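## Task

Pick up the small cardboard box from the desk and set it down on the counter in this room. The robot must not tip over or be left leaning. The box must stay on the counter without the robot supporting it. Finish by opening the gripper and backing the hand away.

## Robot and tools

Robot: a wheeled base with a vertical column, a tilting head and two six-joint arms (left and right), each with a two-finger gripper. Folded, it is 0.73 m long, 0.62 m wide, 1.88 m tall; its front sits 0.40 m ahead of the column. The base drives forward/back and turns in place only; it cannot move sideways. Loose objects may occasionally get nudged by something external.

Frames: the base frame has its origin on the floor under the column, midway between the drive wheels, x forward, y left, z up. left_hand and right_hand are reported in it, as the point where the fingers meet (fingertips 8 mm further); the hand's z axis runs along the fingers, its y axis across the opening. Odometry frame is the base frame at the scene's start; base_odometry counts wheel turns, so slip shows as travel; heading is positive leftward, -3.142 to 3.142.

execute_actions: argument actions is a list holding one action or none (none just returns state and images). An action may contain base, joints, or both, plus optional speeds; its motions start together. base holds exactly one command: {"translate_m": d}, a relative drive of d metres from the current spot, forward positive, range -3 to 3; or {"rotate_rad": d}, a relative turn in radians, counter-clockwise (left) positive, range -3.2 to 3.2. joints is a dictionary of absolute targets keyed by joint name, one key per joint, any subset: head_tilt_rad (-0.61 to 1.308; 0 about level, positive looks down); left_joint1_rad..left_joint6_rad and right_joint1_rad..right_joint6_rad in radians (joint1 -2.879..2.879, joint2 0..3.141, joint3 0..3.019, joint4 -1.692..1.57, joint5 -1.57..1.57 sideways swing, positive to the robot's right, joint6 -2.094..2.094 hand roll); left_gripper_m and right_gripper_m are the fingertip gap in metres, 0 to 0.093. speeds can lower the top speed for that action: translate_m 0.05 to 0.8 m/s, rotate_rad 0.1 to 1 rad/s (defaults are the maxima); it does not slow arms. A base move too long to finish in about 8.7 s at its speed is refused. Unknown keys or out-of-range values reject the call with no motion. cameras selects images: cam_head_left, cam_head_right, cam_left_wrist, cam_right_wrist, nav_camera, or all; [] gives none. Joints left out of an action may still be driving to older targets.

Arm geometry (approximate): with joint1 at -1.57 (left) or 1.57 (right) and joints 5 and 6 at 0, the arm works in a vertical forward plane 0.23 m beside the column. Let a = j2 - 0.35, b = 1.05 + j2 - j3, c = b - j4 (c = 1.57 means fingers straight down). Hand point: ahead = 0.12 + 0.39 sin a + 0.38 cos b + 0.25 cos c; up = 1.46 + 0.39 cos a - 0.38 sin b - 0.25 sin c. Example: j2, j3, j4 = 0.93, 0.78, 0.14 gives 0.60 m ahead, 1.21 m up. Real hands sit up to ~5 cm lower and nearer the column (about 12 cm with heavy or far loads); trust the reported hand position. Reach is about 1 m from the shoulder; lowest about 0.47 m up, so not the floor. Loads with fingers down: 3.2 kg near 0.4 m ahead at 0.65-1.2 m height; 2 kg to 0.6 m ahead; 1 kg to 0.8 m ahead at 0.9-1.2 m; light items (0.3 kg) to 0.6 m ahead up to 1.6 m.

Gripping: fingers are 7 cm long; command a gap smaller than the object, so off_target is normal. A reported opening staying 0.002 m or more above target means something is held. Joint moves under ~0.03 rad (0.08 for joints 2 and 3) may not happen. For gentle contact step about 0.05 rad per call from your last target.

Results: base_status and joint_status give how each motion ended: done, off_target, time_out, contact_stop (base only, a wheel stalled: back off 0.05 m before retrying or turning), not_followed, or joint command not followed with a cause (a safety check blocked arm targets for nearing the other arm, body or an obstacle; move the offending joints at least 0.05 rad back, or move the other arm, or drive away). on_its_own lists uncommanded activity; held at is a target, not a position. A blocked arm keeps pushing and can overheat; resend its reported positions as targets to relax it (a held load then sags slightly). motor_effort shows wheel effort in percent with peak in brackets. If turned_by_wheels and turned_by_imu disagree by over ~4% and at least 0.05 rad, the base hit something or slipped. base_tilt is in degrees; a forward drop of 0.5 or more during a move means leaning back: reverse 0.05 m. Hard base pushing for ~3 s cuts wheel power for 2 s (wheel_motors_off = 1). MOTOR HOT warns at 85 °C; at 100 °C that arm goes limp (OVER-TEMPERATURE FAULT). A reported stop cancels the rest of that reply's calls. Table edges 0.30-1.20 m high can hit the column.

wait: seconds from 0 to 10, no new command; returns state and images. zoom_image: camera name and region [x0, y0, x1, y1] in pixels of that camera's latest image, at most 504 by 504. Calibration data give each camera's intrinsics and base-frame pose.

finished_scene: pass the current scene's number; it is final and reports success. Avoid drops, slips, slamming, hard hits, arms striking or pressing on each other, and tipping the robot.

Each tool is called after "Call:" by a JSON object that holds its "op" and its "data", one argument or row to a line.

## Session

Call:
{"op": "execute_actions", "data": {
  "actions": []
}}

Scene clock: 0.00 s.
Joint torques (N m, as the arm reports them, + toward a larger angle): no reading
base_odometry: x=+0.000 y=+0.000 heading=+0.000 (m, m, rad; odometry frame)
turned_by_wheels: +0.000 (rad since the last result)
turned_by_imu: +0.000 (rad since the last result)
base_tilt: forward=-0.8 right=-0.7 (deg)
base_status: not commanded
joint_positions: head_tilt_rad=+0.865 left_joint1_rad=-1.583 left_joint2_rad=+0.888 left_joint3_rad=+0.421 left_joint4_rad=-0.955 left_joint5_rad=-0.025 left_joint6_rad=+0.041 left_gripper_m=+0.095 right_joint1_rad=+1.550 right_joint2_rad=+0.883 right_joint3_rad=+0.371 right_joint4_rad=-0.906 right_joint5_rad=+0.036 right_joint6_rad=+0.088 right_gripper_m=+0.094
joint_status: not commanded
wheel_motors_off: 0
motor_effort: left_wheel=+3 right_wheel=+2 (%)
left_hand: x=+0.1516 y=+0.2262 z=+1.2516 quat_wxyz=(+0.434, -0.029, -0.900, +0.001) (m; base frame)
right_hand: x=+0.1333 y=-0.2359 z=+1.2514 quat_wxyz=(+0.431, -0.040, -0.900, +0.041) (m; base frame)
pictures: cam_head_left, cam_head_right, cam_left_wrist, cam_right_wrist, nav_camera
Images, in order (width x height): cam_head_left 504x504, cam_head_right 504x504, cam_left_wrist 504x504, cam_right_wrist 504x504, nav_camera 504x504.

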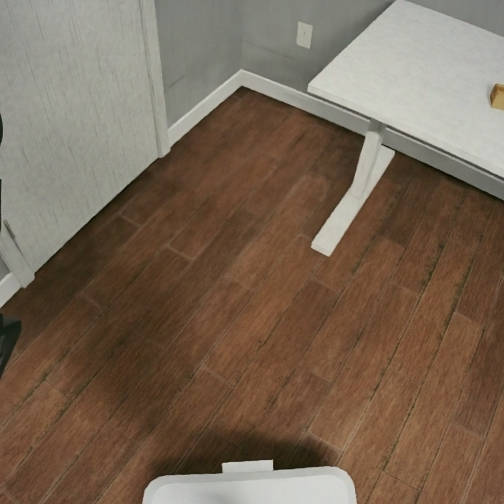

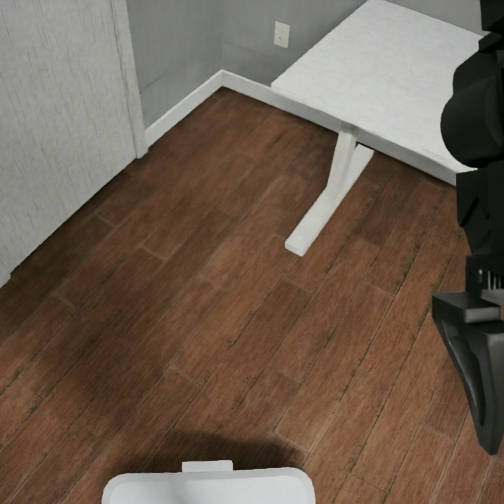

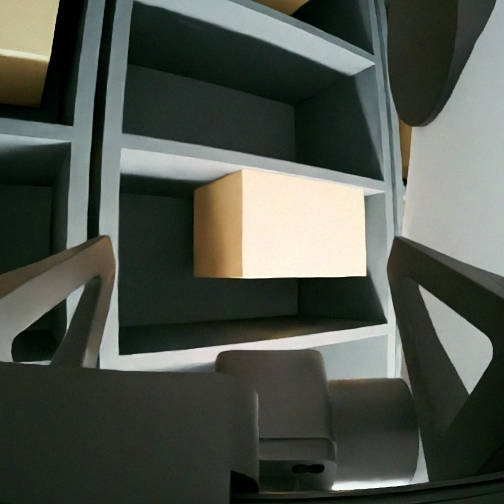

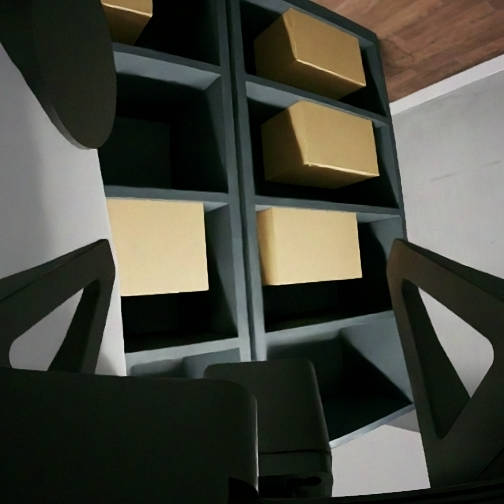

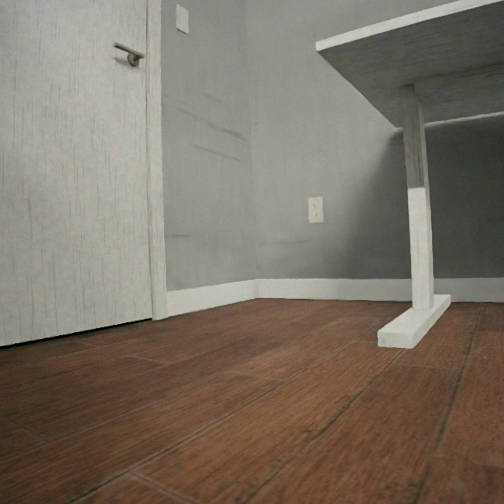

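Call:
{"op": "execute_actions", "data": {
  "actions": [
    {"base":{"rotate_rad":-0.6},"joints":{"head_tilt_rad":0.6}}
  ],
  "cameras": ["cam_head_left","cam_head_right","nav_camera"]
}}

Scene clock: 2.30 s.
Joint torques (N m, as the arm reports them, + toward a larger angle): left_arm=[-1.21 -8.19 -0.32 -1.69  0.01  0.08] | right_arm=[ 0.31 -6.17 -1.29 -1.15  0.13  0.03]
base_odometry: x=+0.000 y=+0.000 heading=-0.599 (m, m, rad; odometry frame)
turned_by_wheels: -0.599 (rad since the last result)
turned_by_imu: -0.582 (rad since the last result)
base_tilt: forward=-0.7 right=-0.6 (deg)
base_status: done
joint_positions: head_tilt_rad=+0.617 left_joint1_rad=-1.583 left_joint2_rad=+0.888 left_joint3_rad=+0.421 left_joint4_rad=-0.955 left_joint5_rad=-0.025 left_joint6_rad=+0.041 left_gripper_m=+0.095 right_joint1_rad=+1.550 right_joint2_rad=+0.883 right_joint3_rad=+0.371 right_joint4_rad=-0.906 right_joint5_rad=+0.036 right_joint6_rad=+0.088 right_gripper_m=+0.094
joint_status: all done
wheel_motors_off: 0
motor_effort: left_wheel=+4(56) right_wheel=-4(36) (%)
left_hand: x=+0.1516 y=+0.2262 z=+1.2516 quat_wxyz=(+0.434, -0.029, -0.900, +0.001) (m; base frame)
right_hand: x=+0.1333 y=-0.2359 z=+1.2514 quat_wxyz=(+0.431, -0.040, -0.900, +0.041) (m; base frame)
pictures: cam_head_left, cam_head_right, nav_camera
camera_calibration (this result's frames):
cam_head_left: T_world_to_cam=[[-0.0852254, -0.996151, 0.0204663, 0.0333635], [-0.629904, 0.0379532, -0.775745, 1.23096], [0.771983, -0.079005, -0.630714, 0.854039], [0, 0, 0, 1]] pos_world=[0.118927, 0.0539895, 1.49288]
cam_head_right: T_world_to_cam=[[-0.0691752, -0.997482, 0.0156539, -0.0625291], [-0.615332, 0.0303117, -0.787685, 1.24222], [0.785227, -0.0641206, -0.615879, 0.827227], [0, 0, 0, 1]] pos_world=[0.110494, -0.0469833, 1.48893]
Images, in order (width x height): cam_head_left 504x504, cam_head_right 504x504, nav_camera 504x504.

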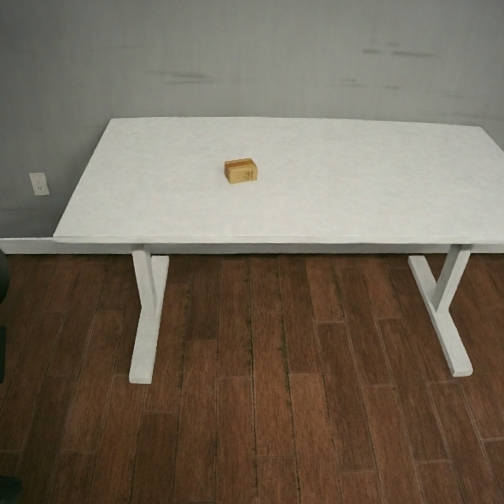

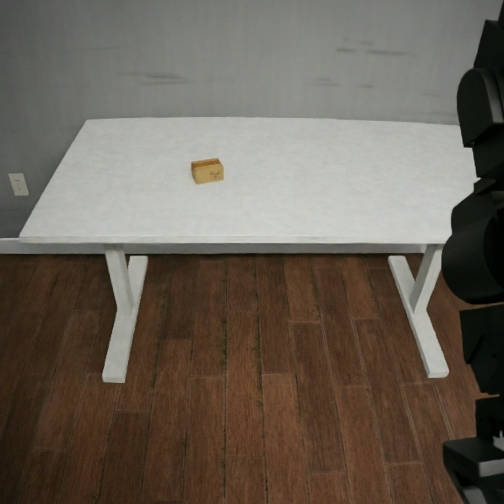

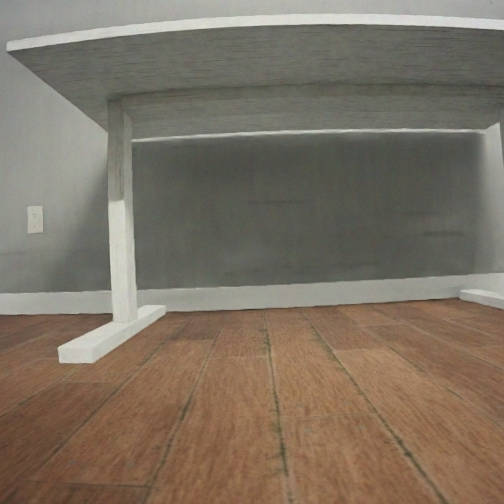

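Call:
{"op": "execute_actions", "data": {
  "actions": [
    {"base":{"rotate_rad":-0.19},"joints":{"left_joint2_rad":1.68,"left_joint3_rad":1.575,"left_joint4_rad":-0.415,"left_joint6_rad":1.2,"head_tilt_rad":0.9}}
  ],
  "cameras": []
}}

Call:
{"op": "execute_actions", "data": {
  "actions": [
    {"base":{"translate_m":0.7}}
  ],
  "cameras": ["cam_head_left","cam_head_right","cam_left_wrist"]
}}

Scene clock: 6.47 s.
Joint torques (N m, as the arm reports them, + toward a larger angle): left_arm=[ -1.29 -22.12   5.     0.25   0.08   0.2 ] | right_arm=[ 0.35 -6.02 -1.29 -1.15  0.13  0.03]
base_odometry: x=+0.000 y=+0.000 heading=-0.789 (m, m, rad; odometry frame)
turned_by_wheels: -0.189 (rad since the last result)
turned_by_imu: -0.188 (rad since the last result)
base_tilt: forward=-0.8 right=-0.7 (deg)
base_status: done
joint_positions: head_tilt_rad=+0.901 left_joint1_rad=-1.583 left_joint2_rad=+1.679 left_joint3_rad=+1.570 left_joint4_rad=-0.424 left_joint5_rad=-0.025 left_joint6_rad=+1.185 left_gripper_m=+0.095 right_joint1_rad=+1.550 right_joint2_rad=+0.883 right_joint3_rad=+0.371 right_joint4_rad=-0.906 right_joint5_rad=+0.036 right_joint6_rad=+0.088 right_gripper_m=+0.094
joint_status: all done
wheel_motors_off: 0
motor_effort: left_wheel=+4(28) right_wheel=-5(29) (%)
left_hand: x=+0.6493 y=+0.2198 z=+0.9514 quat_wxyz=(+0.008, -0.561, -0.828, -0.003) (m; base frame)
right_hand: x=+0.1333 y=-0.2359 z=+1.2514 quat_wxyz=(+0.431, -0.040, -0.900, +0.041) (m; base frame)
pictures: none
No camera images: the call's "cameras" was empty. Leave "cameras" out to get every camera's image.

Scene clock: 9.33 s.
Joint torques (N m, as the arm reports them, + toward a larger angle): left_arm=[ -1.6  -21.58   4.95   0.19   0.08   0.18] | right_arm=[ 0.39 -6.11 -1.41 -1.16  0.13  0.03]
base_odometry: x=+0.493 y=-0.497 heading=-0.789 (m, m, rad; odometry frame)
turned_by_wheels: +0.000 (rad since the last result)
turned_by_imu: -0.001 (rad since the last result)
base_tilt: forward=-0.7 right=-0.6 (deg)
base_status: done
joint_positions: head_tilt_rad=+0.902 left_joint1_rad=-1.583 left_joint2_rad=+1.679 left_joint3_rad=+1.570 left_joint4_rad=-0.424 left_joint5_rad=-0.025 left_joint6_rad=+1.186 left_gripper_m=+0.095 right_joint1_rad=+1.550 right_joint2_rad=+0.882 right_joint3_rad=+0.372 right_joint4_rad=-0.906 right_joint5_rad=+0.036 right_joint6_rad=+0.088 right_gripper_m=+0.094
joint_status: not commanded
wheel_motors_off: 0
motor_effort: left_wheel=+0(61) right_wheel=+0(70) (%)
left_hand: x=+0.6495 y=+0.2198 z=+0.9516 quat_wxyz=(+0.008, -0.561, -0.827, -0.003) (m; base frame)
right_hand: x=+0.1341 y=-0.2359 z=+1.2512 quat_wxyz=(+0.430, -0.040, -0.901, +0.041) (m; base frame)
pictures: cam_head_left, cam_head_right, cam_left_wrist
camera_calibration (this result's frames):
cam_head_left: T_world_to_cam=[[-0.0760702, -0.996151, 0.0435381, -0.00262484], [-0.82212, 0.0379532, -0.568047, 0.920718], [0.564208, -0.079005, -0.821844, 1.15877], [0, 0, 0, 1]] pos_world=[0.102955, 0.0539895, 1.47545]
cam_head_right: T_world_to_cam=[[-0.0620127, -0.997482, 0.0344191, -0.0917857], [-0.81148, 0.0303117, -0.583593, 0.937731], [0.58108, -0.0641206, -0.811316, 1.13841], [0, 0, 0, 1]] pos_world=[0.0937519, -0.0469833, 1.47402]
cam_left_wrist: T_world_to_cam=[[-0.926348, -0.37663, -0.0054914, 0.691579], [-0.30469, 0.740675, 0.598803, -0.531038], [-0.22146, 0.556373, -0.800878, 0.90711], [0, 0, 0, 1]] pos_world=[0.679729, 0.149104, 1.04827]
Images, in order (width x height): cam_head_left 504x504, cam_head_right 504x504, cam_left_wrist 504x504.

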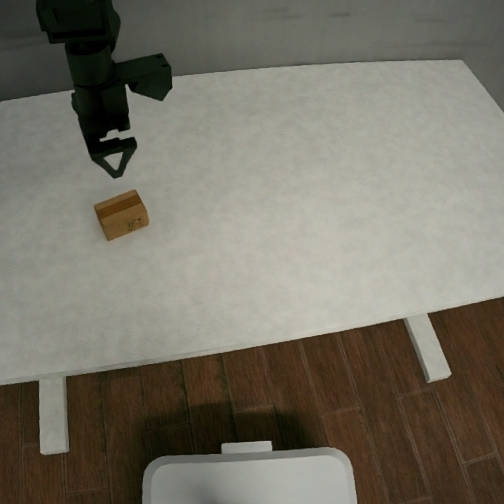

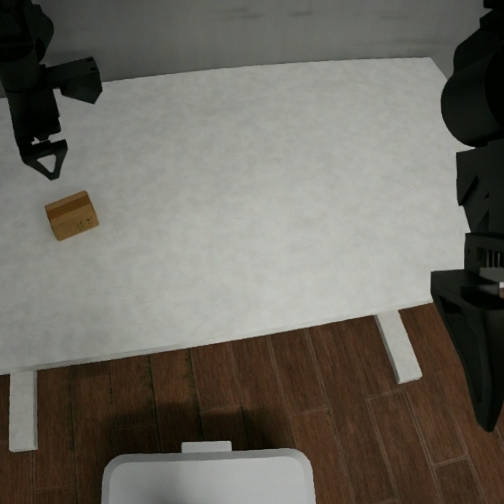

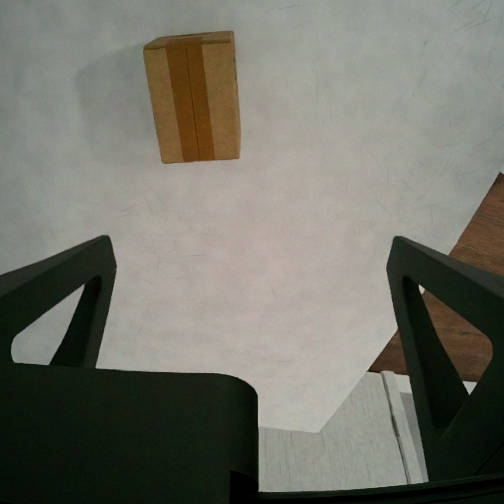

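Call:
{"op": "execute_actions", "data": {
  "actions": [
    {"joints":{"left_joint2_rad":2.0,"left_joint3_rad":1.97,"left_joint4_rad":-0.49}}
  ],
  "cameras": ["cam_head_left","cam_left_wrist"]
}}

Scene clock: 12.10 s.
Joint torques (N m, as the arm reports them, + toward a larger angle): left_arm=[ -1.61 -24.23   7.23  -0.74   0.07   0.19] | right_arm=[ 0.38 -6.19 -1.47 -1.15  0.13  0.03]
base_odometry: x=+0.493 y=-0.497 heading=-0.789 (m, m, rad; odometry frame)
turned_by_wheels: +0.000 (rad since the last result)
turned_by_imu: -0.001 (rad since the last result)
base_tilt: forward=-0.8 right=-0.7 (deg)
base_status: not commanded
joint_positions: head_tilt_rad=+0.902 left_joint1_rad=-1.583 left_joint2_rad=+2.013 left_joint3_rad=+1.943 left_joint4_rad=-0.476 left_joint5_rad=-0.025 left_joint6_rad=+1.186 left_gripper_m=+0.095 right_joint1_rad=+1.550 right_joint2_rad=+0.882 right_joint3_rad=+0.372 right_joint4_rad=-0.906 right_joint5_rad=+0.036 right_joint6_rad=+0.088 right_gripper_m=+0.094
joint_status: all done
wheel_motors_off: 0
motor_effort: left_wheel=-1(1) right_wheel=+1(1) (%)
left_hand: x=+0.6686 y=+0.2184 z=+0.8300 quat_wxyz=(+0.013, -0.562, -0.827, +0.000) (m; base frame)
right_hand: x=+0.1341 y=-0.2359 z=+1.2512 quat_wxyz=(+0.430, -0.040, -0.901, +0.041) (m; base frame)
pictures: cam_head_left, cam_left_wrist
camera_calibration (this result's frames):
cam_head_left: T_world_to_cam=[[-0.0760702, -0.996151, 0.0435381, -0.00262485], [-0.822121, 0.0379532, -0.568047, 0.920717], [0.564208, -0.079005, -0.821844, 1.15877], [0, 0, 0, 1]] pos_world=[0.102955, 0.0539895, 1.47545]
cam_left_wrist: T_world_to_cam=[[-0.926393, -0.376496, 0.00684493, 0.697822], [-0.296561, 0.740668, 0.602878, -0.460189], [-0.232051, 0.556472, -0.797804, 0.819303], [0, 0, 0, 1]] pos_world=[0.700103, 0.147656, 0.926304]
Images, in order (width x height): cam_head_left 504x504, cam_left_wrist 504x504.

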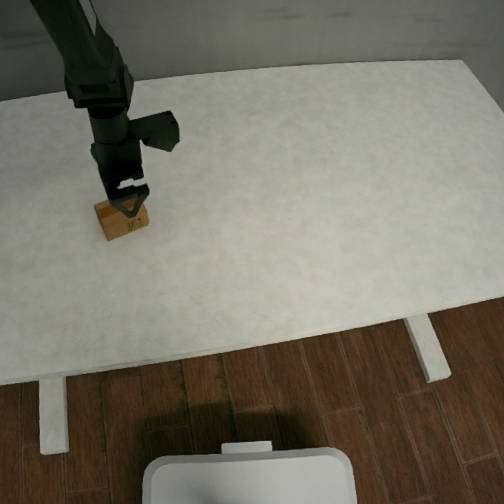

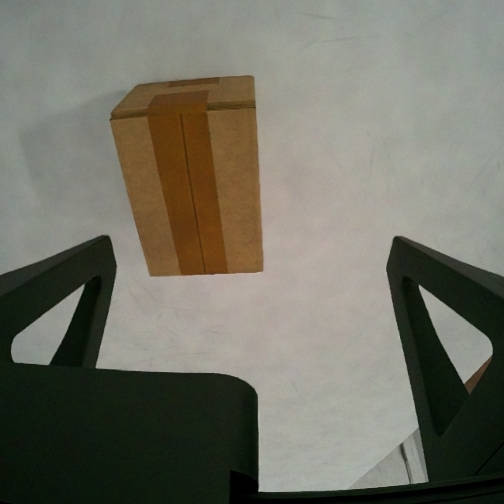

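Call:
{"op": "execute_actions", "data": {
  "actions": [
    {"base":{"translate_m":0.028}}
  ],
  "cameras": []
}}

Call:
{"op": "execute_actions", "data": {
  "actions": [
    {"joints":{"left_joint2_rad":2.1,"left_joint3_rad":2.06,"left_joint4_rad":-0.48}}
  ],
  "cameras": ["cam_head_left","cam_left_wrist"]
}}

Scene clock: 14.40 s.
Joint torques (N m, as the arm reports them, + toward a larger angle): left_arm=[ -1.72 -23.87   6.66  -0.66   0.09   0.2 ] | right_arm=[ 0.33 -6.16 -1.29 -1.14  0.13  0.03]
base_odometry: x=+0.513 y=-0.517 heading=-0.789 (m, m, rad; odometry frame)
turned_by_wheels: +0.000 (rad since the last result)
turned_by_imu: -0.001 (rad since the last result)
base_tilt: forward=-0.7 right=-0.6 (deg)
base_status: done
joint_positions: head_tilt_rad=+0.902 left_joint1_rad=-1.583 left_joint2_rad=+2.010 left_joint3_rad=+1.950 left_joint4_rad=-0.477 left_joint5_rad=-0.025 left_joint6_rad=+1.186 left_gripper_m=+0.095 right_joint1_rad=+1.550 right_joint2_rad=+0.882 right_joint3_rad=+0.371 right_joint4_rad=-0.906 right_joint5_rad=+0.036 right_joint6_rad=+0.088 right_gripper_m=+0.094
joint_status: not commanded
wheel_motors_off: 0
motor_effort: left_wheel=+0(38) right_wheel=+0(37) (%)
left_hand: x=+0.6746 y=+0.2184 z=+0.8331 quat_wxyz=(+0.009, -0.562, -0.827, -0.002) (m; base frame)
right_hand: x=+0.1336 y=-0.2359 z=+1.2514 quat_wxyz=(+0.430, -0.040, -0.901, +0.041) (m; base frame)
pictures: none
No camera images: the call's "cameras" was empty. Leave "cameras" out to get every camera's image.

Scene clock: 15.27 s.
Joint torques (N m, as the arm reports them, + toward a larger angle): left_arm=[ -1.72 -22.26   6.34  -0.28   0.06   0.19] | right_arm=[ 0.35 -5.9  -1.38 -1.12  0.13  0.03]
base_odometry: x=+0.513 y=-0.517 heading=-0.789 (m, m, rad; odometry frame)
turned_by_wheels: +0.000 (rad since the last result)
turned_by_imu: +0.000 (rad since the last result)
base_tilt: forward=-0.8 right=-0.6 (deg)
base_status: not commanded
joint_positions: head_tilt_rad=+0.902 left_joint1_rad=-1.583 left_joint2_rad=+2.092 left_joint3_rad=+2.045 left_joint4_rad=-0.477 left_joint5_rad=-0.025 left_joint6_rad=+1.186 left_gripper_m=+0.095 right_joint1_rad=+1.550 right_joint2_rad=+0.882 right_joint3_rad=+0.371 right_joint4_rad=-0.906 right_joint5_rad=+0.036 right_joint6_rad=+0.088 right_gripper_m=+0.094
joint_status: all done
wheel_motors_off: 0
motor_effort: left_wheel=+0(0) right_wheel=+0(1) (%)
left_hand: x=+0.6780 y=+0.2181 z=+0.8040 quat_wxyz=(+0.004, -0.561, -0.827, -0.006) (m; base frame)
right_hand: x=+0.1336 y=-0.2359 z=+1.2514 quat_wxyz=(+0.430, -0.040, -0.901, +0.041) (m; base frame)
pictures: cam_head_left, cam_left_wrist
camera_calibration (this result's frames):
cam_head_left: T_world_to_cam=[[-0.076062, -0.996151, 0.0435525, -0.00264738], [-0.822228, 0.0379532, -0.567892, 0.920484], [0.564053, -0.079005, -0.82195, 1.15894], [0, 0, 0, 1]] pos_world=[0.102943, 0.0539895, 1.47544]
cam_left_wrist: T_world_to_cam=[[-0.926221, -0.376722, -0.0139497, 0.723211], [-0.310232, 0.740679, 0.595946, -0.426625], [-0.214174, 0.556305, -0.802904, 0.792921], [0, 0, 0, 1]] pos_world=[0.707323, 0.147336, 0.900973]
Images, in order (width x height): cam_head_left 504x504, cam_left_wrist 504x504.

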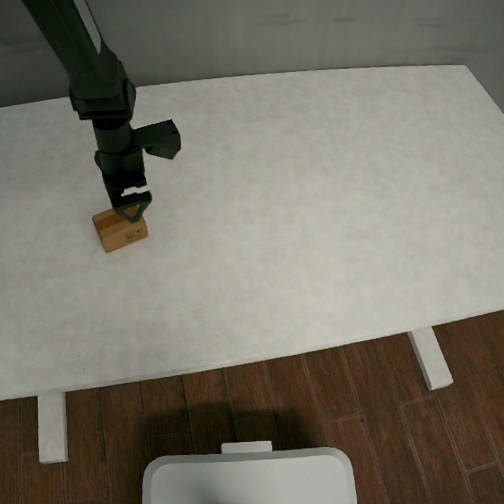

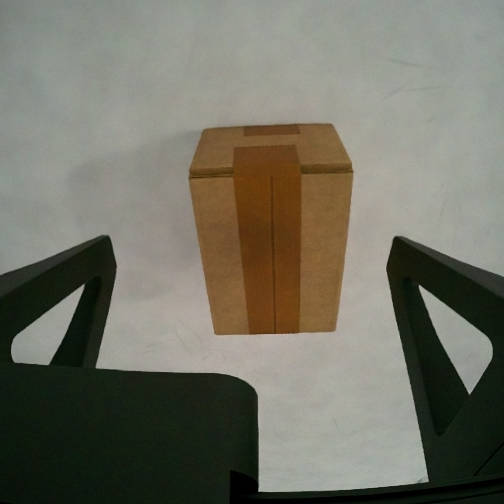

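Call:
{"op": "execute_actions", "data": {
  "actions": [
    {"joints":{"left_joint1_rad":-1.54,"left_joint2_rad":2.2,"left_joint3_rad":2.13,"left_joint4_rad":-0.45}}
  ],
  "cameras": ["cam_head_left","cam_left_wrist"]
}}

Scene clock: 16.73 s.
Joint torques (N m, as the arm reports them, + toward a larger angle): left_arm=[  0.28 -19.49   5.95   0.35  -0.26   0.19] | right_arm=[ 0.37 -6.   -1.37 -1.17  0.13  0.03]
base_odometry: x=+0.513 y=-0.517 heading=-0.789 (m, m, rad; odometry frame)
turned_by_wheels: +0.000 (rad since the last result)
turned_by_imu: -0.001 (rad since the last result)
base_tilt: forward=-0.7 right=-0.6 (deg)
base_status: not commanded
joint_positions: head_tilt_rad=+0.902 left_joint1_rad=-1.558 left_joint2_rad=+2.155 left_joint3_rad=+2.123 left_joint4_rad=-0.462 left_joint5_rad=-0.016 left_joint6_rad=+1.185 left_gripper_m=+0.095 right_joint1_rad=+1.550 right_joint2_rad=+0.881 right_joint3_rad=+0.371 right_joint4_rad=-0.906 right_joint5_rad=+0.036 right_joint6_rad=+0.088 right_gripper_m=+0.094
joint_status: all done
wheel_motors_off: 0
motor_effort: left_wheel=-1(4) right_wheel=+0(8) (%)
left_hand: x=+0.6850 y=+0.2386 z=+0.7829 quat_wxyz=(-0.004, -0.556, -0.831, -0.020) (m; base frame)
right_hand: x=+0.1339 y=-0.2359 z=+1.2513 quat_wxyz=(+0.430, -0.040, -0.901, +0.041) (m; base frame)
pictures: cam_head_left, cam_left_wrist
camera_calibration (this result's frames):
cam_head_left: T_world_to_cam=[[-0.076062, -0.996151, 0.0435525, -0.00264738], [-0.822228, 0.0379532, -0.567892, 0.920484], [0.564053, -0.079005, -0.82195, 1.15894], [0, 0, 0, 1]] pos_world=[0.102943, 0.0539895, 1.47544]
cam_left_wrist: T_world_to_cam=[[-0.92028, -0.388539, -0.0460689, 0.761094], [-0.337463, 0.728637, 0.595993, -0.405547], [-0.197999, 0.564026, -0.801667, 0.752171], [0, 0, 0, 1]] pos_world=[0.712491, 0.166967, 0.879756]
Images, in order (width x height): cam_head_left 504x504, cam_left_wrist 504x504.

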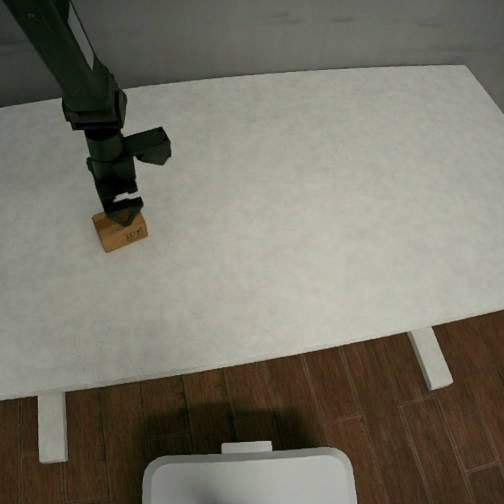

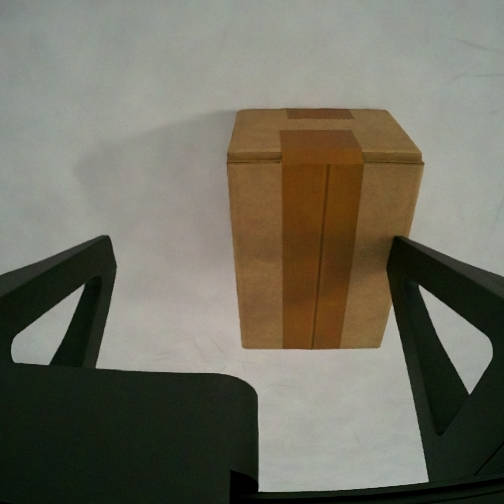

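Finger rests on the box top; lift and back up.

Call:
{"op": "execute_actions", "data": {
  "actions": [
    {"joints":{"left_joint2_rad":2.06}}
  ],
  "cameras": []
}}

Call:
{"op": "execute_actions", "data": {
  "actions": [
    {"base":{"translate_m":-0.03}}
  ],
  "cameras": []
}}

Call:
{"op": "execute_actions", "data": {
  "actions": [
    {"joints":{"left_joint2_rad":2.19}}
  ],
  "cameras": ["cam_head_left","cam_left_wrist"]
}}

Scene clock: 18.63 s.
Joint torques (N m, as the arm reports them, + toward a larger angle): left_arm=[ -0.09 -23.32   7.03   0.6   -0.12   0.2 ] | right_arm=[ 0.38 -6.12 -1.31 -1.14  0.13  0.03]
base_odometry: x=+0.513 y=-0.517 heading=-0.789 (m, m, rad; odometry frame)
turned_by_wheels: +0.000 (rad since the last result)
turned_by_imu: -0.001 (rad since the last result)
base_tilt: forward=-0.8 right=-0.6 (deg)
base_status: not commanded
joint_positions: head_tilt_rad=+0.902 left_joint1_rad=-1.555 left_joint2_rad=+2.047 left_joint3_rad=+2.123 left_joint4_rad=-0.462 left_joint5_rad=-0.021 left_joint6_rad=+1.186 left_gripper_m=+0.095 right_joint1_rad=+1.550 right_joint2_rad=+0.881 right_joint3_rad=+0.371 right_joint4_rad=-0.906 right_joint5_rad=+0.036 right_joint6_rad=+0.088 right_gripper_m=+0.094
joint_status: all done
wheel_motors_off: 0
motor_effort: left_wheel=-2(2) right_wheel=+1(0) (%)
left_hand: x=+0.7548 y=+0.2413 z=+0.8478 quat_wxyz=(-0.048, -0.554, -0.830, -0.053) (m; base frame)
right_hand: x=+0.1339 y=-0.2359 z=+1.2513 quat_wxyz=(+0.430, -0.040, -0.901, +0.041) (m; base frame)
pictures: none
No camera images: the call's "cameras" was empty. Leave "cameras" out to get every camera's image.

Scene clock: 19.77 s.
Joint torques (N m, as the arm reports them, + toward a larger angle): left_arm=[  0.06 -23.7    6.96   0.56  -0.11   0.19] | right_arm=[ 0.36 -6.19 -1.16 -1.17  0.13  0.03]
base_odometry: x=+0.492 y=-0.495 heading=-0.789 (m, m, rad; odometry frame)
turned_by_wheels: +0.000 (rad since the last result)
turned_by_imu: +0.000 (rad since the last result)
base_tilt: forward=-0.7 right=-0.7 (deg)
base_status: done
joint_positions: head_tilt_rad=+0.902 left_joint1_rad=-1.555 left_joint2_rad=+2.050 left_joint3_rad=+2.123 left_joint4_rad=-0.462 left_joint5_rad=-0.021 left_joint6_rad=+1.186 left_gripper_m=+0.095 right_joint1_rad=+1.550 right_joint2_rad=+0.881 right_joint3_rad=+0.369 right_joint4_rad=-0.906 right_joint5_rad=+0.036 right_joint6_rad=+0.088 right_gripper_m=+0.094
joint_status: not commanded
wheel_motors_off: 0
motor_effort: left_wheel=+0(40) right_wheel=+0(38) (%)
left_hand: x=+0.7527 y=+0.2417 z=+0.8456 quat_wxyz=(-0.046, -0.554, -0.830, -0.052) (m; base frame)
right_hand: x=+0.1330 y=-0.2359 z=+1.2517 quat_wxyz=(+0.431, -0.040, -0.901, +0.041) (m; base frame)
pictures: none
No camera images: the call's "cameras" was empty. Leave "cameras" out to get every camera's image.

Scene clock: 20.97 s.
Joint torques (N m, as the arm reports them, + toward a larger angle): left_arm=[ -0.02 -23.44   5.58   0.15  -0.04   0.2 ] | right_arm=[ 0.34 -6.01 -1.18 -1.16  0.13  0.03]
base_odometry: x=+0.492 y=-0.495 heading=-0.789 (m, m, rad; odometry frame)
turned_by_wheels: +0.000 (rad since the last result)
turned_by_imu: +0.000 (rad since the last result)
base_tilt: forward=-0.8 right=-0.6 (deg)
base_status: not commanded
joint_positions: head_tilt_rad=+0.902 left_joint1_rad=-1.555 left_joint2_rad=+2.204 left_joint3_rad=+2.120 left_joint4_rad=-0.460 left_joint5_rad=-0.023 left_joint6_rad=+1.186 left_gripper_m=+0.095 right_joint1_rad=+1.550 right_joint2_rad=+0.881 right_joint3_rad=+0.369 right_joint4_rad=-0.906 right_joint5_rad=+0.036 right_joint6_rad=+0.088 right_gripper_m=+0.094
joint_status: all done
wheel_motors_off: 0
motor_effort: left_wheel=+0(0) right_wheel=+0(0) (%)
left_hand: x=+0.6507 y=+0.2428 z=+0.7562 quat_wxyz=(+0.018, -0.556, -0.831, -0.010) (m; base frame)
right_hand: x=+0.1330 y=-0.2359 z=+1.2517 quat_wxyz=(+0.431, -0.040, -0.901, +0.041) (m; base frame)
pictures: cam_head_left, cam_left_wrist
camera_calibration (this result's frames):
cam_head_left: T_world_to_cam=[[-0.0760452, -0.996151, 0.0435817, -0.00269324], [-0.822446, 0.0379532, -0.567576, 0.920008], [0.563737, -0.079005, -0.822167, 1.15929], [0, 0, 0, 1]] pos_world=[0.102918, 0.0539895, 1.47542]
cam_left_wrist: T_world_to_cam=[[-0.921044, -0.389433, -0.0044326, 0.699131], [-0.308648, 0.722944, 0.618132, -0.438357], [-0.237517, 0.570695, -0.786061, 0.733875], [0, 0, 0, 1]] pos_world=[0.68294, 0.170353, 0.850933]
Images, in order (width x height): cam_head_left 504x504, cam_left_wrist 504x504.

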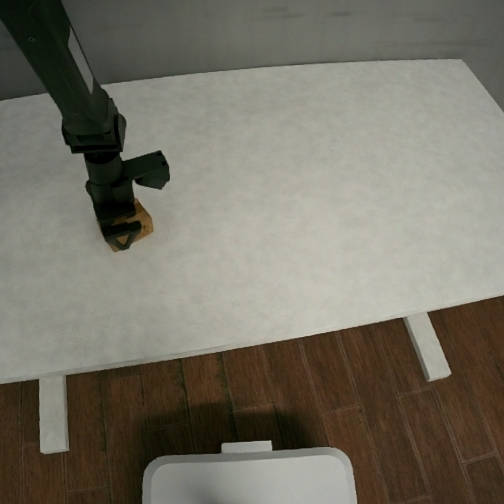

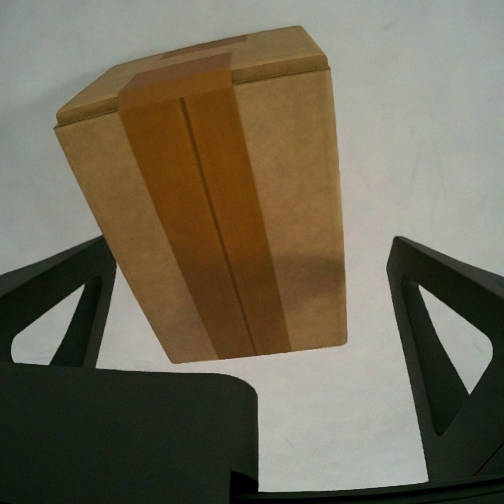

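Call:
{"op": "execute_actions", "data": {
  "actions": [
    {"joints":{"left_gripper_m":0.03}}
  ],
  "cameras": []
}}

Call:
{"op": "execute_actions", "data": {
  "actions": [
    {"base":{"translate_m":-0.6},"joints":{"left_joint2_rad":1.0,"left_joint3_rad":1.0,"left_joint4_rad":-0.45,"head_tilt_rad":0.35}}
  ],
  "cameras": ["cam_left_wrist"]
}}

Call:
{"op": "execute_actions", "data": {
  "actions": [
    {"base":{"rotate_rad":-1.3}}
  ],
  "cameras": ["cam_head_left","nav_camera"]
}}

Scene clock: 22.60 s.
Joint torques (N m, as the arm reports them, + toward a larger angle): left_arm=[ -0.19 -23.73   5.63   0.18  -0.01   0.19] | right_arm=[ 0.34 -5.93 -1.19 -1.15  0.13  0.02]
base_odometry: x=+0.492 y=-0.495 heading=-0.789 (m, m, rad; odometry frame)
turned_by_wheels: +0.000 (rad since the last result)
turned_by_imu: -0.001 (rad since the last result)
base_tilt: forward=-0.7 right=-0.6 (deg)
base_status: not commanded
joint_positions: head_tilt_rad=+0.902 left_joint1_rad=-1.555 left_joint2_rad=+2.203 left_joint3_rad=+2.120 left_joint4_rad=-0.460 left_joint5_rad=-0.023 left_joint6_rad=+1.187 left_gripper_m=+0.063 right_joint1_rad=+1.550 right_joint2_rad=+0.881 right_joint3_rad=+0.369 right_joint4_rad=-0.906 right_joint5_rad=+0.036 right_joint6_rad=+0.088 right_gripper_m=+0.094
joint_status: left_gripper_m off_target (ended at +0.063, target +0.030)
wheel_motors_off: 0
motor_effort: left_wheel=+0(0) right_wheel=+0(0) (%)
left_hand: x=+0.6511 y=+0.2429 z=+0.7564 quat_wxyz=(+0.018, -0.556, -0.831, -0.010) (m; base frame)
right_hand: x=+0.1330 y=-0.2359 z=+1.2517 quat_wxyz=(+0.431, -0.040, -0.901, +0.041) (m; base frame)
pictures: none
No camera images: the call's "cameras" was empty. Leave "cameras" out to get every camera's image.

Scene clock: 25.33 s.
Joint torques (N m, as the arm reports them, + toward a larger angle): left_arm=[ -0.35 -16.73   6.82   0.24   0.     0.16] | right_arm=[ 0.34 -5.9  -1.14 -1.19  0.13  0.03]
base_odometry: x=+0.069 y=-0.070 heading=-0.790 (m, m, rad; odometry frame)
turned_by_wheels: -0.001 (rad since the last result)
turned_by_imu: -0.002 (rad since the last result)
base_tilt: forward=-0.7 right=-0.6 (deg)
base_status: done
joint_positions: head_tilt_rad=+0.369 left_joint1_rad=-1.554 left_joint2_rad=+1.006 left_joint3_rad=+0.983 left_joint4_rad=-0.458 left_joint5_rad=-0.023 left_joint6_rad=+1.188 left_gripper_m=+0.063 right_joint1_rad=+1.550 right_joint2_rad=+0.880 right_joint3_rad=+0.370 right_joint4_rad=-0.906 right_joint5_rad=+0.036 right_joint6_rad=+0.088 right_gripper_m=+0.094
joint_status: all done
wheel_motors_off: 0
motor_effort: left_wheel=-1(36) right_wheel=+1(57) (%)
left_hand: x=+0.5536 y=+0.2368 z=+1.1797 quat_wxyz=(-0.007, -0.556, -0.831, -0.028) (m; base frame)
right_hand: x=+0.1334 y=-0.2359 z=+1.2516 quat_wxyz=(+0.430, -0.040, -0.901, +0.041) (m; base frame)
pictures: cam_left_wrist
camera_calibration (this result's frames):
cam_left_wrist: T_world_to_cam=[[-0.919681, -0.387661, -0.0625031, 0.676517], [-0.345141, 0.722153, 0.599478, -0.683393], [-0.187257, 0.5729, -0.797947, 1.03282], [0, 0, 0, 1]] pos_world=[0.579716, 0.164069, 1.2761]
Images, in order (width x height): cam_left_wrist 504x504.

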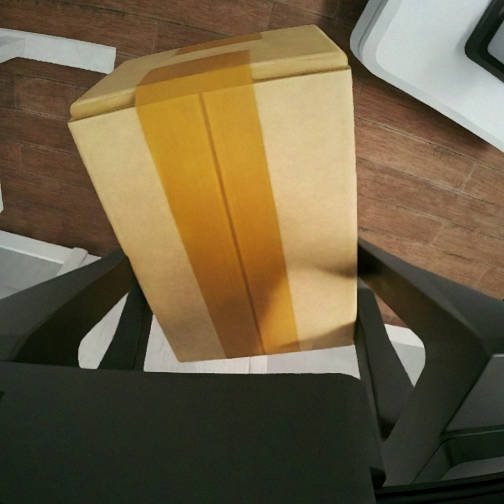

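Scene clock: 27.97 s.
Joint torques (N m, as the arm reports them, + toward a larger angle): left_arm=[ -0.78 -16.87   6.85   0.22  -0.02   0.18] | right_arm=[ 0.36 -6.01 -1.23 -1.18  0.13  0.03]
base_odometry: x=+0.069 y=-0.070 heading=-2.090 (m, m, rad; odometry frame)
turned_by_wheels: -1.300 (rad since the last result)
turned_by_imu: -1.277 (rad since the last result)
base_tilt: forward=-0.8 right=-0.7 (deg)
base_status: done
joint_positions: head_tilt_rad=+0.369 left_joint1_rad=-1.550 left_joint2_rad=+1.006 left_joint3_rad=+0.983 left_joint4_rad=-0.458 left_joint5_rad=-0.023 left_joint6_rad=+1.188 left_gripper_m=+0.063 right_joint1_rad=+1.550 right_joint2_rad=+0.880 right_joint3_rad=+0.370 right_joint4_rad=-0.906 right_joint5_rad=+0.036 right_joint6_rad=+0.088 right_gripper_m=+0.094
joint_status: not commanded
wheel_motors_off: 0
motor_effort: left_wheel=+3(48) right_wheel=-3(48) (%)
left_hand: x=+0.5535 y=+0.2384 z=+1.1797 quat_wxyz=(-0.006, -0.555, -0.831, -0.029) (m; base frame)
right_hand: x=+0.1334 y=-0.2359 z=+1.2516 quat_wxyz=(+0.430, -0.040, -0.901, +0.041) (m; base frame)
pictures: cam_head_left, nav_camera
camera_calibration (this result's frames):
cam_head_left: T_world_to_cam=[[-0.0876409, -0.996151, -0.00114621, 0.0667676], [-0.419526, 0.0379532, -0.90695, 1.4225], [0.903503, -0.079005, -0.421237, 0.524869], [0, 0, 0, 1]] pos_world=[0.128406, 0.0539895, 1.5113]
Images, in order (width x height): cam_head_left 504x504, nav_camera 504x504.

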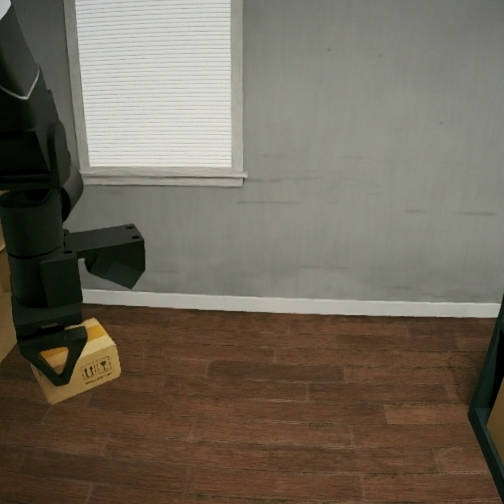

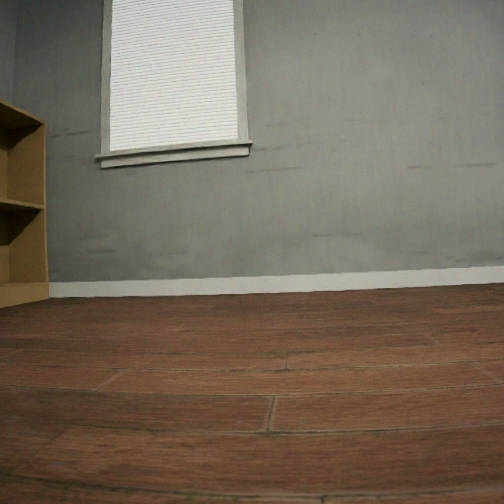

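Possibly that wooden unit at left.

Call:
{"op": "execute_actions", "data": {
  "actions": [
    {"base":{"rotate_rad":0.7}}
  ],
  "cameras": ["cam_head_left","nav_camera"]
}}

Scene clock: 38.27 s.
Joint torques (N m, as the arm reports them, + toward a larger angle): left_arm=[ -0.77 -16.88   6.84   0.28   0.     0.18] | right_arm=[ 0.37 -5.9  -1.15 -1.13  0.13  0.03]
base_odometry: x=+0.069 y=-0.070 heading=-1.391 (m, m, rad; odometry frame)
turned_by_wheels: +0.699 (rad since the last result)
turned_by_imu: +0.688 (rad since the last result)
base_tilt: forward=-0.8 right=-0.6 (deg)
base_status: done
joint_positions: head_tilt_rad=+0.369 left_joint1_rad=-1.549 left_joint2_rad=+1.006 left_joint3_rad=+0.983 left_joint4_rad=-0.458 left_joint5_rad=-0.023 left_joint6_rad=+1.188 left_gripper_m=+0.063 right_joint1_rad=+1.550 right_joint2_rad=+0.880 right_joint3_rad=+0.370 right_joint4_rad=-0.906 right_joint5_rad=+0.036 right_joint6_rad=+0.088 right_gripper_m=+0.094
joint_status: not commanded
wheel_motors_off: 0
motor_effort: left_wheel=-5(23) right_wheel=+2(23) (%)
left_hand: x=+0.5535 y=+0.2388 z=+1.1797 quat_wxyz=(-0.006, -0.555, -0.831, -0.029) (m; base frame)
right_hand: x=+0.1334 y=-0.2359 z=+1.2516 quat_wxyz=(+0.430, -0.040, -0.901, +0.041) (m; base frame)
pictures: cam_head_left, nav_camera
camera_calibration (this result's frames):
cam_head_left: T_world_to_cam=[[-0.0876409, -0.996151, -0.00114625, 0.0667676], [-0.419525, 0.0379532, -0.90695, 1.4225], [0.903503, -0.079005, -0.421237, 0.524868], [0, 0, 0, 1]] pos_world=[0.128406, 0.0539895, 1.5113]
Images, in order (width x height): cam_head_left 504x504, nav_camera 504x504.

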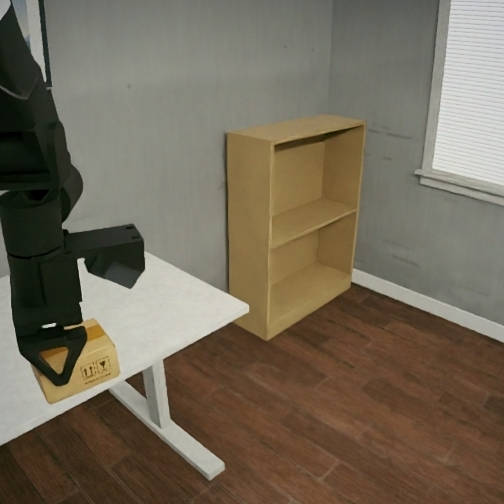

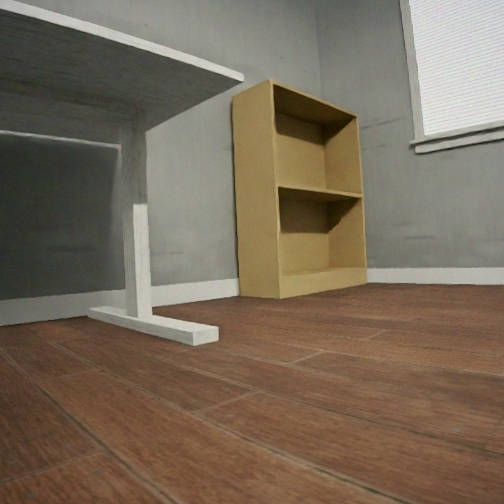

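Bookcase. Look behind, arm tucked closer.

Call:
{"op": "execute_actions", "data": {
  "actions": [
    {"base":{"rotate_rad":-1.9},"joints":{"left_joint2_rad":0.6,"left_joint3_rad":0.5,"left_joint4_rad":-0.4}}
  ],
  "cameras": ["cam_head_left","nav_camera"]
}}

Scene clock: 42.23 s.
Joint torques (N m, as the arm reports them, + toward a larger angle): left_arm=[-0.8  -8.88  5.59  0.3  -0.01  0.18] | right_arm=[ 0.3  -5.91 -1.12 -1.17  0.13  0.03]
base_odometry: x=+0.069 y=-0.070 heading=+2.993 (m, m, rad; odometry frame)
turned_by_wheels: -1.899 (rad since the last result)
turned_by_imu: -1.876 (rad since the last result)
base_tilt: forward=-0.7 right=-0.6 (deg)
base_status: done
joint_positions: head_tilt_rad=+0.369 left_joint1_rad=-1.549 left_joint2_rad=+0.595 left_joint3_rad=+0.490 left_joint4_rad=-0.411 left_joint5_rad=-0.023 left_joint6_rad=+1.188 left_gripper_m=+0.063 right_joint1_rad=+1.550 right_joint2_rad=+0.880 right_joint3_rad=+0.370 right_joint4_rad=-0.906 right_joint5_rad=+0.036 right_joint6_rad=+0.088 right_gripper_m=+0.094
joint_status: all done
wheel_motors_off: 0
motor_effort: left_wheel=+3(36) right_wheel=-3(27) (%)
left_hand: x=+0.3753 y=+0.2360 z=+1.2343 quat_wxyz=(+0.009, -0.555, -0.832, -0.019) (m; base frame)
right_hand: x=+0.1334 y=-0.2359 z=+1.2516 quat_wxyz=(+0.430, -0.040, -0.901, +0.041) (m; base frame)
pictures: cam_head_left, nav_camera
camera_calibration (this result's frames):
cam_head_left: T_world_to_cam=[[-0.0876409, -0.996151, -0.00114636, 0.0667678], [-0.419524, 0.0379532, -0.90695, 1.4225], [0.903504, -0.079005, -0.421236, 0.524866], [0, 0, 0, 1]] pos_world=[0.128406, 0.0539895, 1.51131]
Images, in order (width x height): cam_head_left 504x504, nav_camera 504x504.

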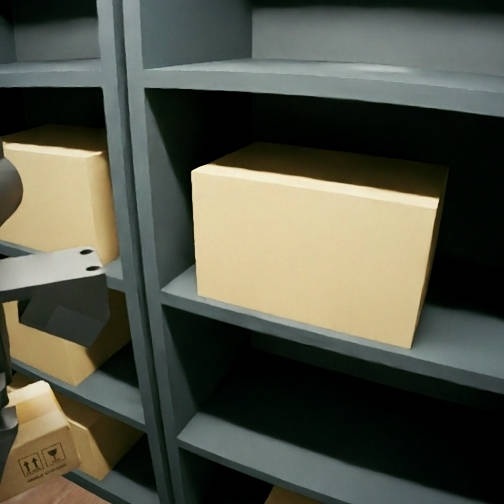

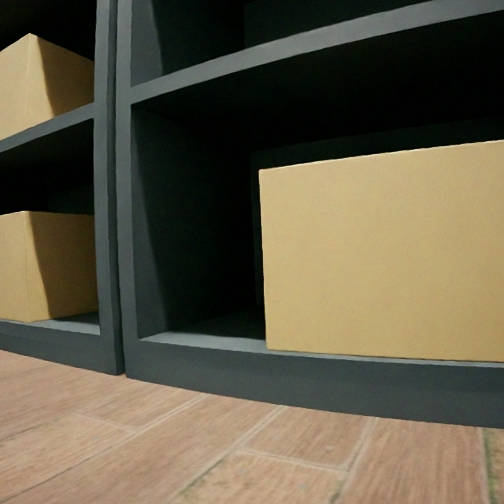

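Call:
{"op": "execute_actions", "data": {
  "actions": [
    {"base":{"rotate_rad":-1.5},"speeds":{"rotate_rad":0.6}}
  ],
  "cameras": ["cam_head_left","nav_camera"]
}}

Scene clock: 46.20 s.
Joint torques (N m, as the arm reports them, + toward a larger angle): left_arm=[-0.7  -8.59  5.61  0.3  -0.01  0.18] | right_arm=[ 0.32 -5.9  -1.21 -1.18  0.13  0.03]
base_odometry: x=+0.069 y=-0.070 heading=+1.494 (m, m, rad; odometry frame)
turned_by_wheels: -1.499 (rad since the last result)
turned_by_imu: -1.481 (rad since the last result)
base_tilt: forward=-0.7 right=-0.7 (deg)
base_status: done
joint_positions: head_tilt_rad=+0.369 left_joint1_rad=-1.549 left_joint2_rad=+0.595 left_joint3_rad=+0.490 left_joint4_rad=-0.411 left_joint5_rad=-0.023 left_joint6_rad=+1.188 left_gripper_m=+0.063 right_joint1_rad=+1.550 right_joint2_rad=+0.880 right_joint3_rad=+0.370 right_joint4_rad=-0.906 right_joint5_rad=+0.036 right_joint6_rad=+0.088 right_gripper_m=+0.094
joint_status: not commanded
wheel_motors_off: 0
motor_effort: left_wheel=+4(27) right_wheel=-3(28) (%)
left_hand: x=+0.3753 y=+0.2360 z=+1.2343 quat_wxyz=(+0.009, -0.555, -0.832, -0.019) (m; base frame)
right_hand: x=+0.1334 y=-0.2359 z=+1.2516 quat_wxyz=(+0.430, -0.040, -0.901, +0.041) (m; base frame)
pictures: cam_head_left, nav_camera
camera_calibration (this result's frames):
cam_head_left: T_world_to_cam=[[-0.0876409, -0.996151, -0.00114642, 0.0667679], [-0.419523, 0.0379532, -0.906951, 1.4225], [0.903504, -0.079005, -0.421235, 0.524865], [0, 0, 0, 1]] pos_world=[0.128406, 0.0539895, 1.51131]
Images, in order (width x height): cam_head_left 504x504, nav_camera 504x504.

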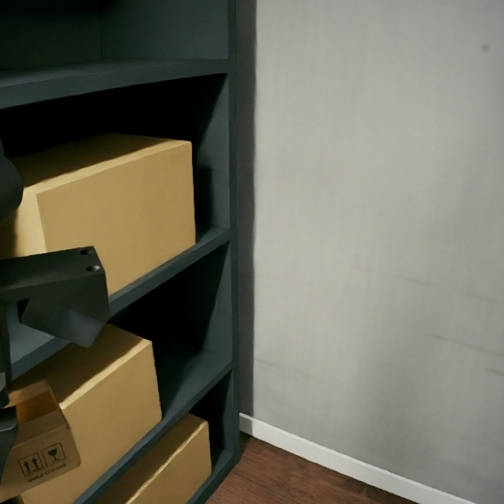

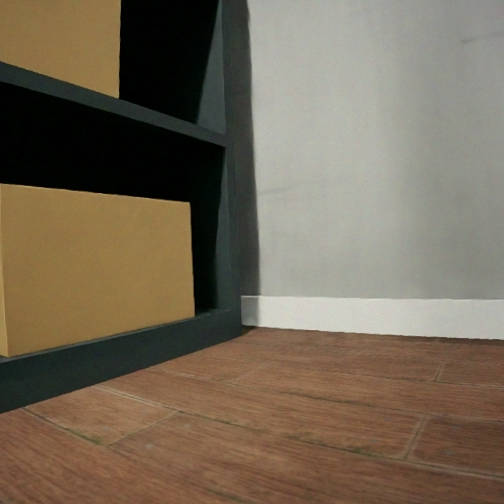

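Call:
{"op": "execute_actions", "data": {
  "actions": [
    {"base":{"rotate_rad":-0.5}}
  ],
  "cameras": []
}}

Call:
{"op": "execute_actions", "data": {
  "actions": [
    {"base":{"translate_m":-1.7}}
  ],
  "cameras": ["cam_head_left"]
}}

Call:
{"op": "execute_actions", "data": {
  "actions": [
    {"base":{"rotate_rad":1.4}}
  ],
  "cameras": ["cam_head_left","nav_camera"]
}}

Scene clock: 49.07 s.
Joint torques (N m, as the arm reports them, + toward a larger angle): left_arm=[-0.71 -8.91  5.61  0.35 -0.02  0.18] | right_arm=[ 0.3  -5.89 -1.19 -1.16  0.13  0.03]
base_odometry: x=+0.069 y=-0.070 heading=+0.995 (m, m, rad; odometry frame)
turned_by_wheels: -0.499 (rad since the last result)
turned_by_imu: -0.494 (rad since the last result)
base_tilt: forward=-0.8 right=-0.7 (deg)
base_status: done
joint_positions: head_tilt_rad=+0.369 left_joint1_rad=-1.549 left_joint2_rad=+0.595 left_joint3_rad=+0.490 left_joint4_rad=-0.411 left_joint5_rad=-0.023 left_joint6_rad=+1.188 left_gripper_m=+0.063 right_joint1_rad=+1.550 right_joint2_rad=+0.880 right_joint3_rad=+0.370 right_joint4_rad=-0.906 right_joint5_rad=+0.036 right_joint6_rad=+0.088 right_gripper_m=+0.094
joint_status: not commanded
wheel_motors_off: 0
motor_effort: left_wheel=+3(27) right_wheel=-3(26) (%)
left_hand: x=+0.3753 y=+0.2360 z=+1.2343 quat_wxyz=(+0.009, -0.555, -0.832, -0.019) (m; base frame)
right_hand: x=+0.1334 y=-0.2359 z=+1.2516 quat_wxyz=(+0.430, -0.040, -0.901, +0.041) (m; base frame)
pictures: none
No camera images: the call's "cameras" was empty. Leave "cameras" out to get every camera's image.

Scene clock: 53.27 s.
Joint torques (N m, as the arm reports them, + toward a larger angle): left_arm=[-0.73 -8.93  5.55  0.23 -0.02  0.18] | right_arm=[ 0.34 -5.92 -1.21 -1.17  0.13  0.03]
base_odometry: x=-0.858 y=-1.495 heading=+0.994 (m, m, rad; odometry frame)
turned_by_wheels: -0.001 (rad since the last result)
turned_by_imu: -0.003 (rad since the last result)
base_tilt: forward=-0.8 right=-0.6 (deg)
base_status: done
joint_positions: head_tilt_rad=+0.369 left_joint1_rad=-1.549 left_joint2_rad=+0.597 left_joint3_rad=+0.490 left_joint4_rad=-0.411 left_joint5_rad=-0.023 left_joint6_rad=+1.188 left_gripper_m=+0.063 right_joint1_rad=+1.550 right_joint2_rad=+0.880 right_joint3_rad=+0.370 right_joint4_rad=-0.906 right_joint5_rad=+0.036 right_joint6_rad=+0.088 right_gripper_m=+0.094
joint_status: not commanded
wheel_motors_off: 0
motor_effort: left_wheel=-2(69) right_wheel=+2(60) (%)
left_hand: x=+0.3753 y=+0.2360 z=+1.2341 quat_wxyz=(+0.010, -0.555, -0.832, -0.019) (m; base frame)
right_hand: x=+0.1335 y=-0.2359 z=+1.2515 quat_wxyz=(+0.430, -0.040, -0.901, +0.041) (m; base frame)
pictures: cam_head_left
camera_calibration (this result's frames):
cam_head_left: T_world_to_cam=[[-0.0876407, -0.996151, -0.00116394, 0.0667949], [-0.419342, 0.0379532, -0.907035, 1.42262], [0.903588, -0.079005, -0.421055, 0.524583], [0, 0, 0, 1]] pos_world=[0.128411, 0.0539895, 1.51132]
Images, in order (width x height): cam_head_left 504x504.

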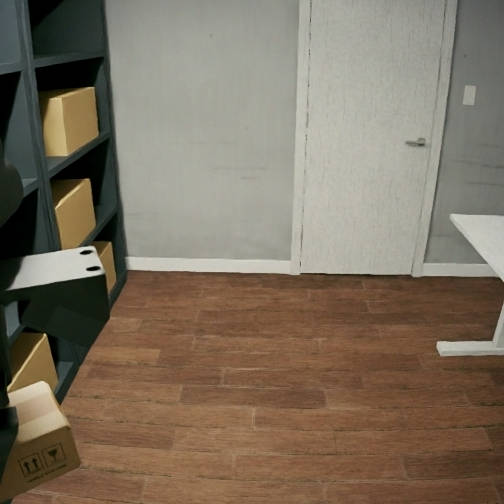

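Scene clock: 56.13 s.
Joint torques (N m, as the arm reports them, + toward a larger angle): left_arm=[-0.68 -8.71  5.54  0.28  0.    0.17] | right_arm=[ 0.34 -5.86 -1.22 -1.14  0.13  0.02]
base_odometry: x=-0.858 y=-1.495 heading=+2.393 (m, m, rad; odometry frame)
turned_by_wheels: +1.399 (rad since the last result)
turned_by_imu: +1.372 (rad since the last result)
base_tilt: forward=-0.7 right=-0.6 (deg)
base_status: done
joint_positions: head_tilt_rad=+0.369 left_joint1_rad=-1.549 left_joint2_rad=+0.597 left_joint3_rad=+0.490 left_joint4_rad=-0.411 left_joint5_rad=-0.023 left_joint6_rad=+1.188 left_gripper_m=+0.063 right_joint1_rad=+1.550 right_joint2_rad=+0.880 right_joint3_rad=+0.370 right_joint4_rad=-0.906 right_joint5_rad=+0.036 right_joint6_rad=+0.088 right_gripper_m=+0.094
joint_status: not commanded
wheel_motors_off: 0
motor_effort: left_wheel=-3(44) right_wheel=+4(57) (%)
left_hand: x=+0.3753 y=+0.2360 z=+1.2341 quat_wxyz=(+0.010, -0.555, -0.832, -0.019) (m; base frame)
right_hand: x=+0.1335 y=-0.2359 z=+1.2515 quat_wxyz=(+0.430, -0.040, -0.901, +0.041) (m; base frame)
pictures: cam_head_left, nav_camera
camera_calibration (this result's frames):
cam_head_left: T_world_to_cam=[[-0.0876407, -0.996151, -0.00116394, 0.0667949], [-0.419342, 0.0379532, -0.907035, 1.42262], [0.903588, -0.079005, -0.421055, 0.524583], [0, 0, 0, 1]] pos_world=[0.128411, 0.0539895, 1.51132]
Images, in order (width x height): cam_head_left 504x504, nav_camera 504x504.

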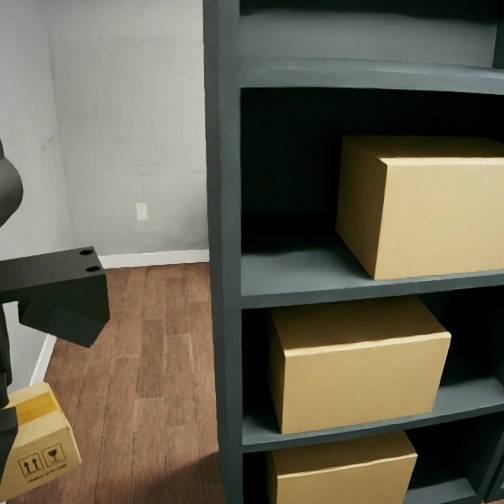

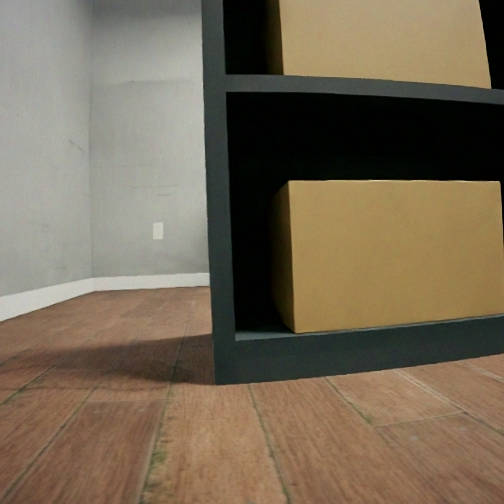

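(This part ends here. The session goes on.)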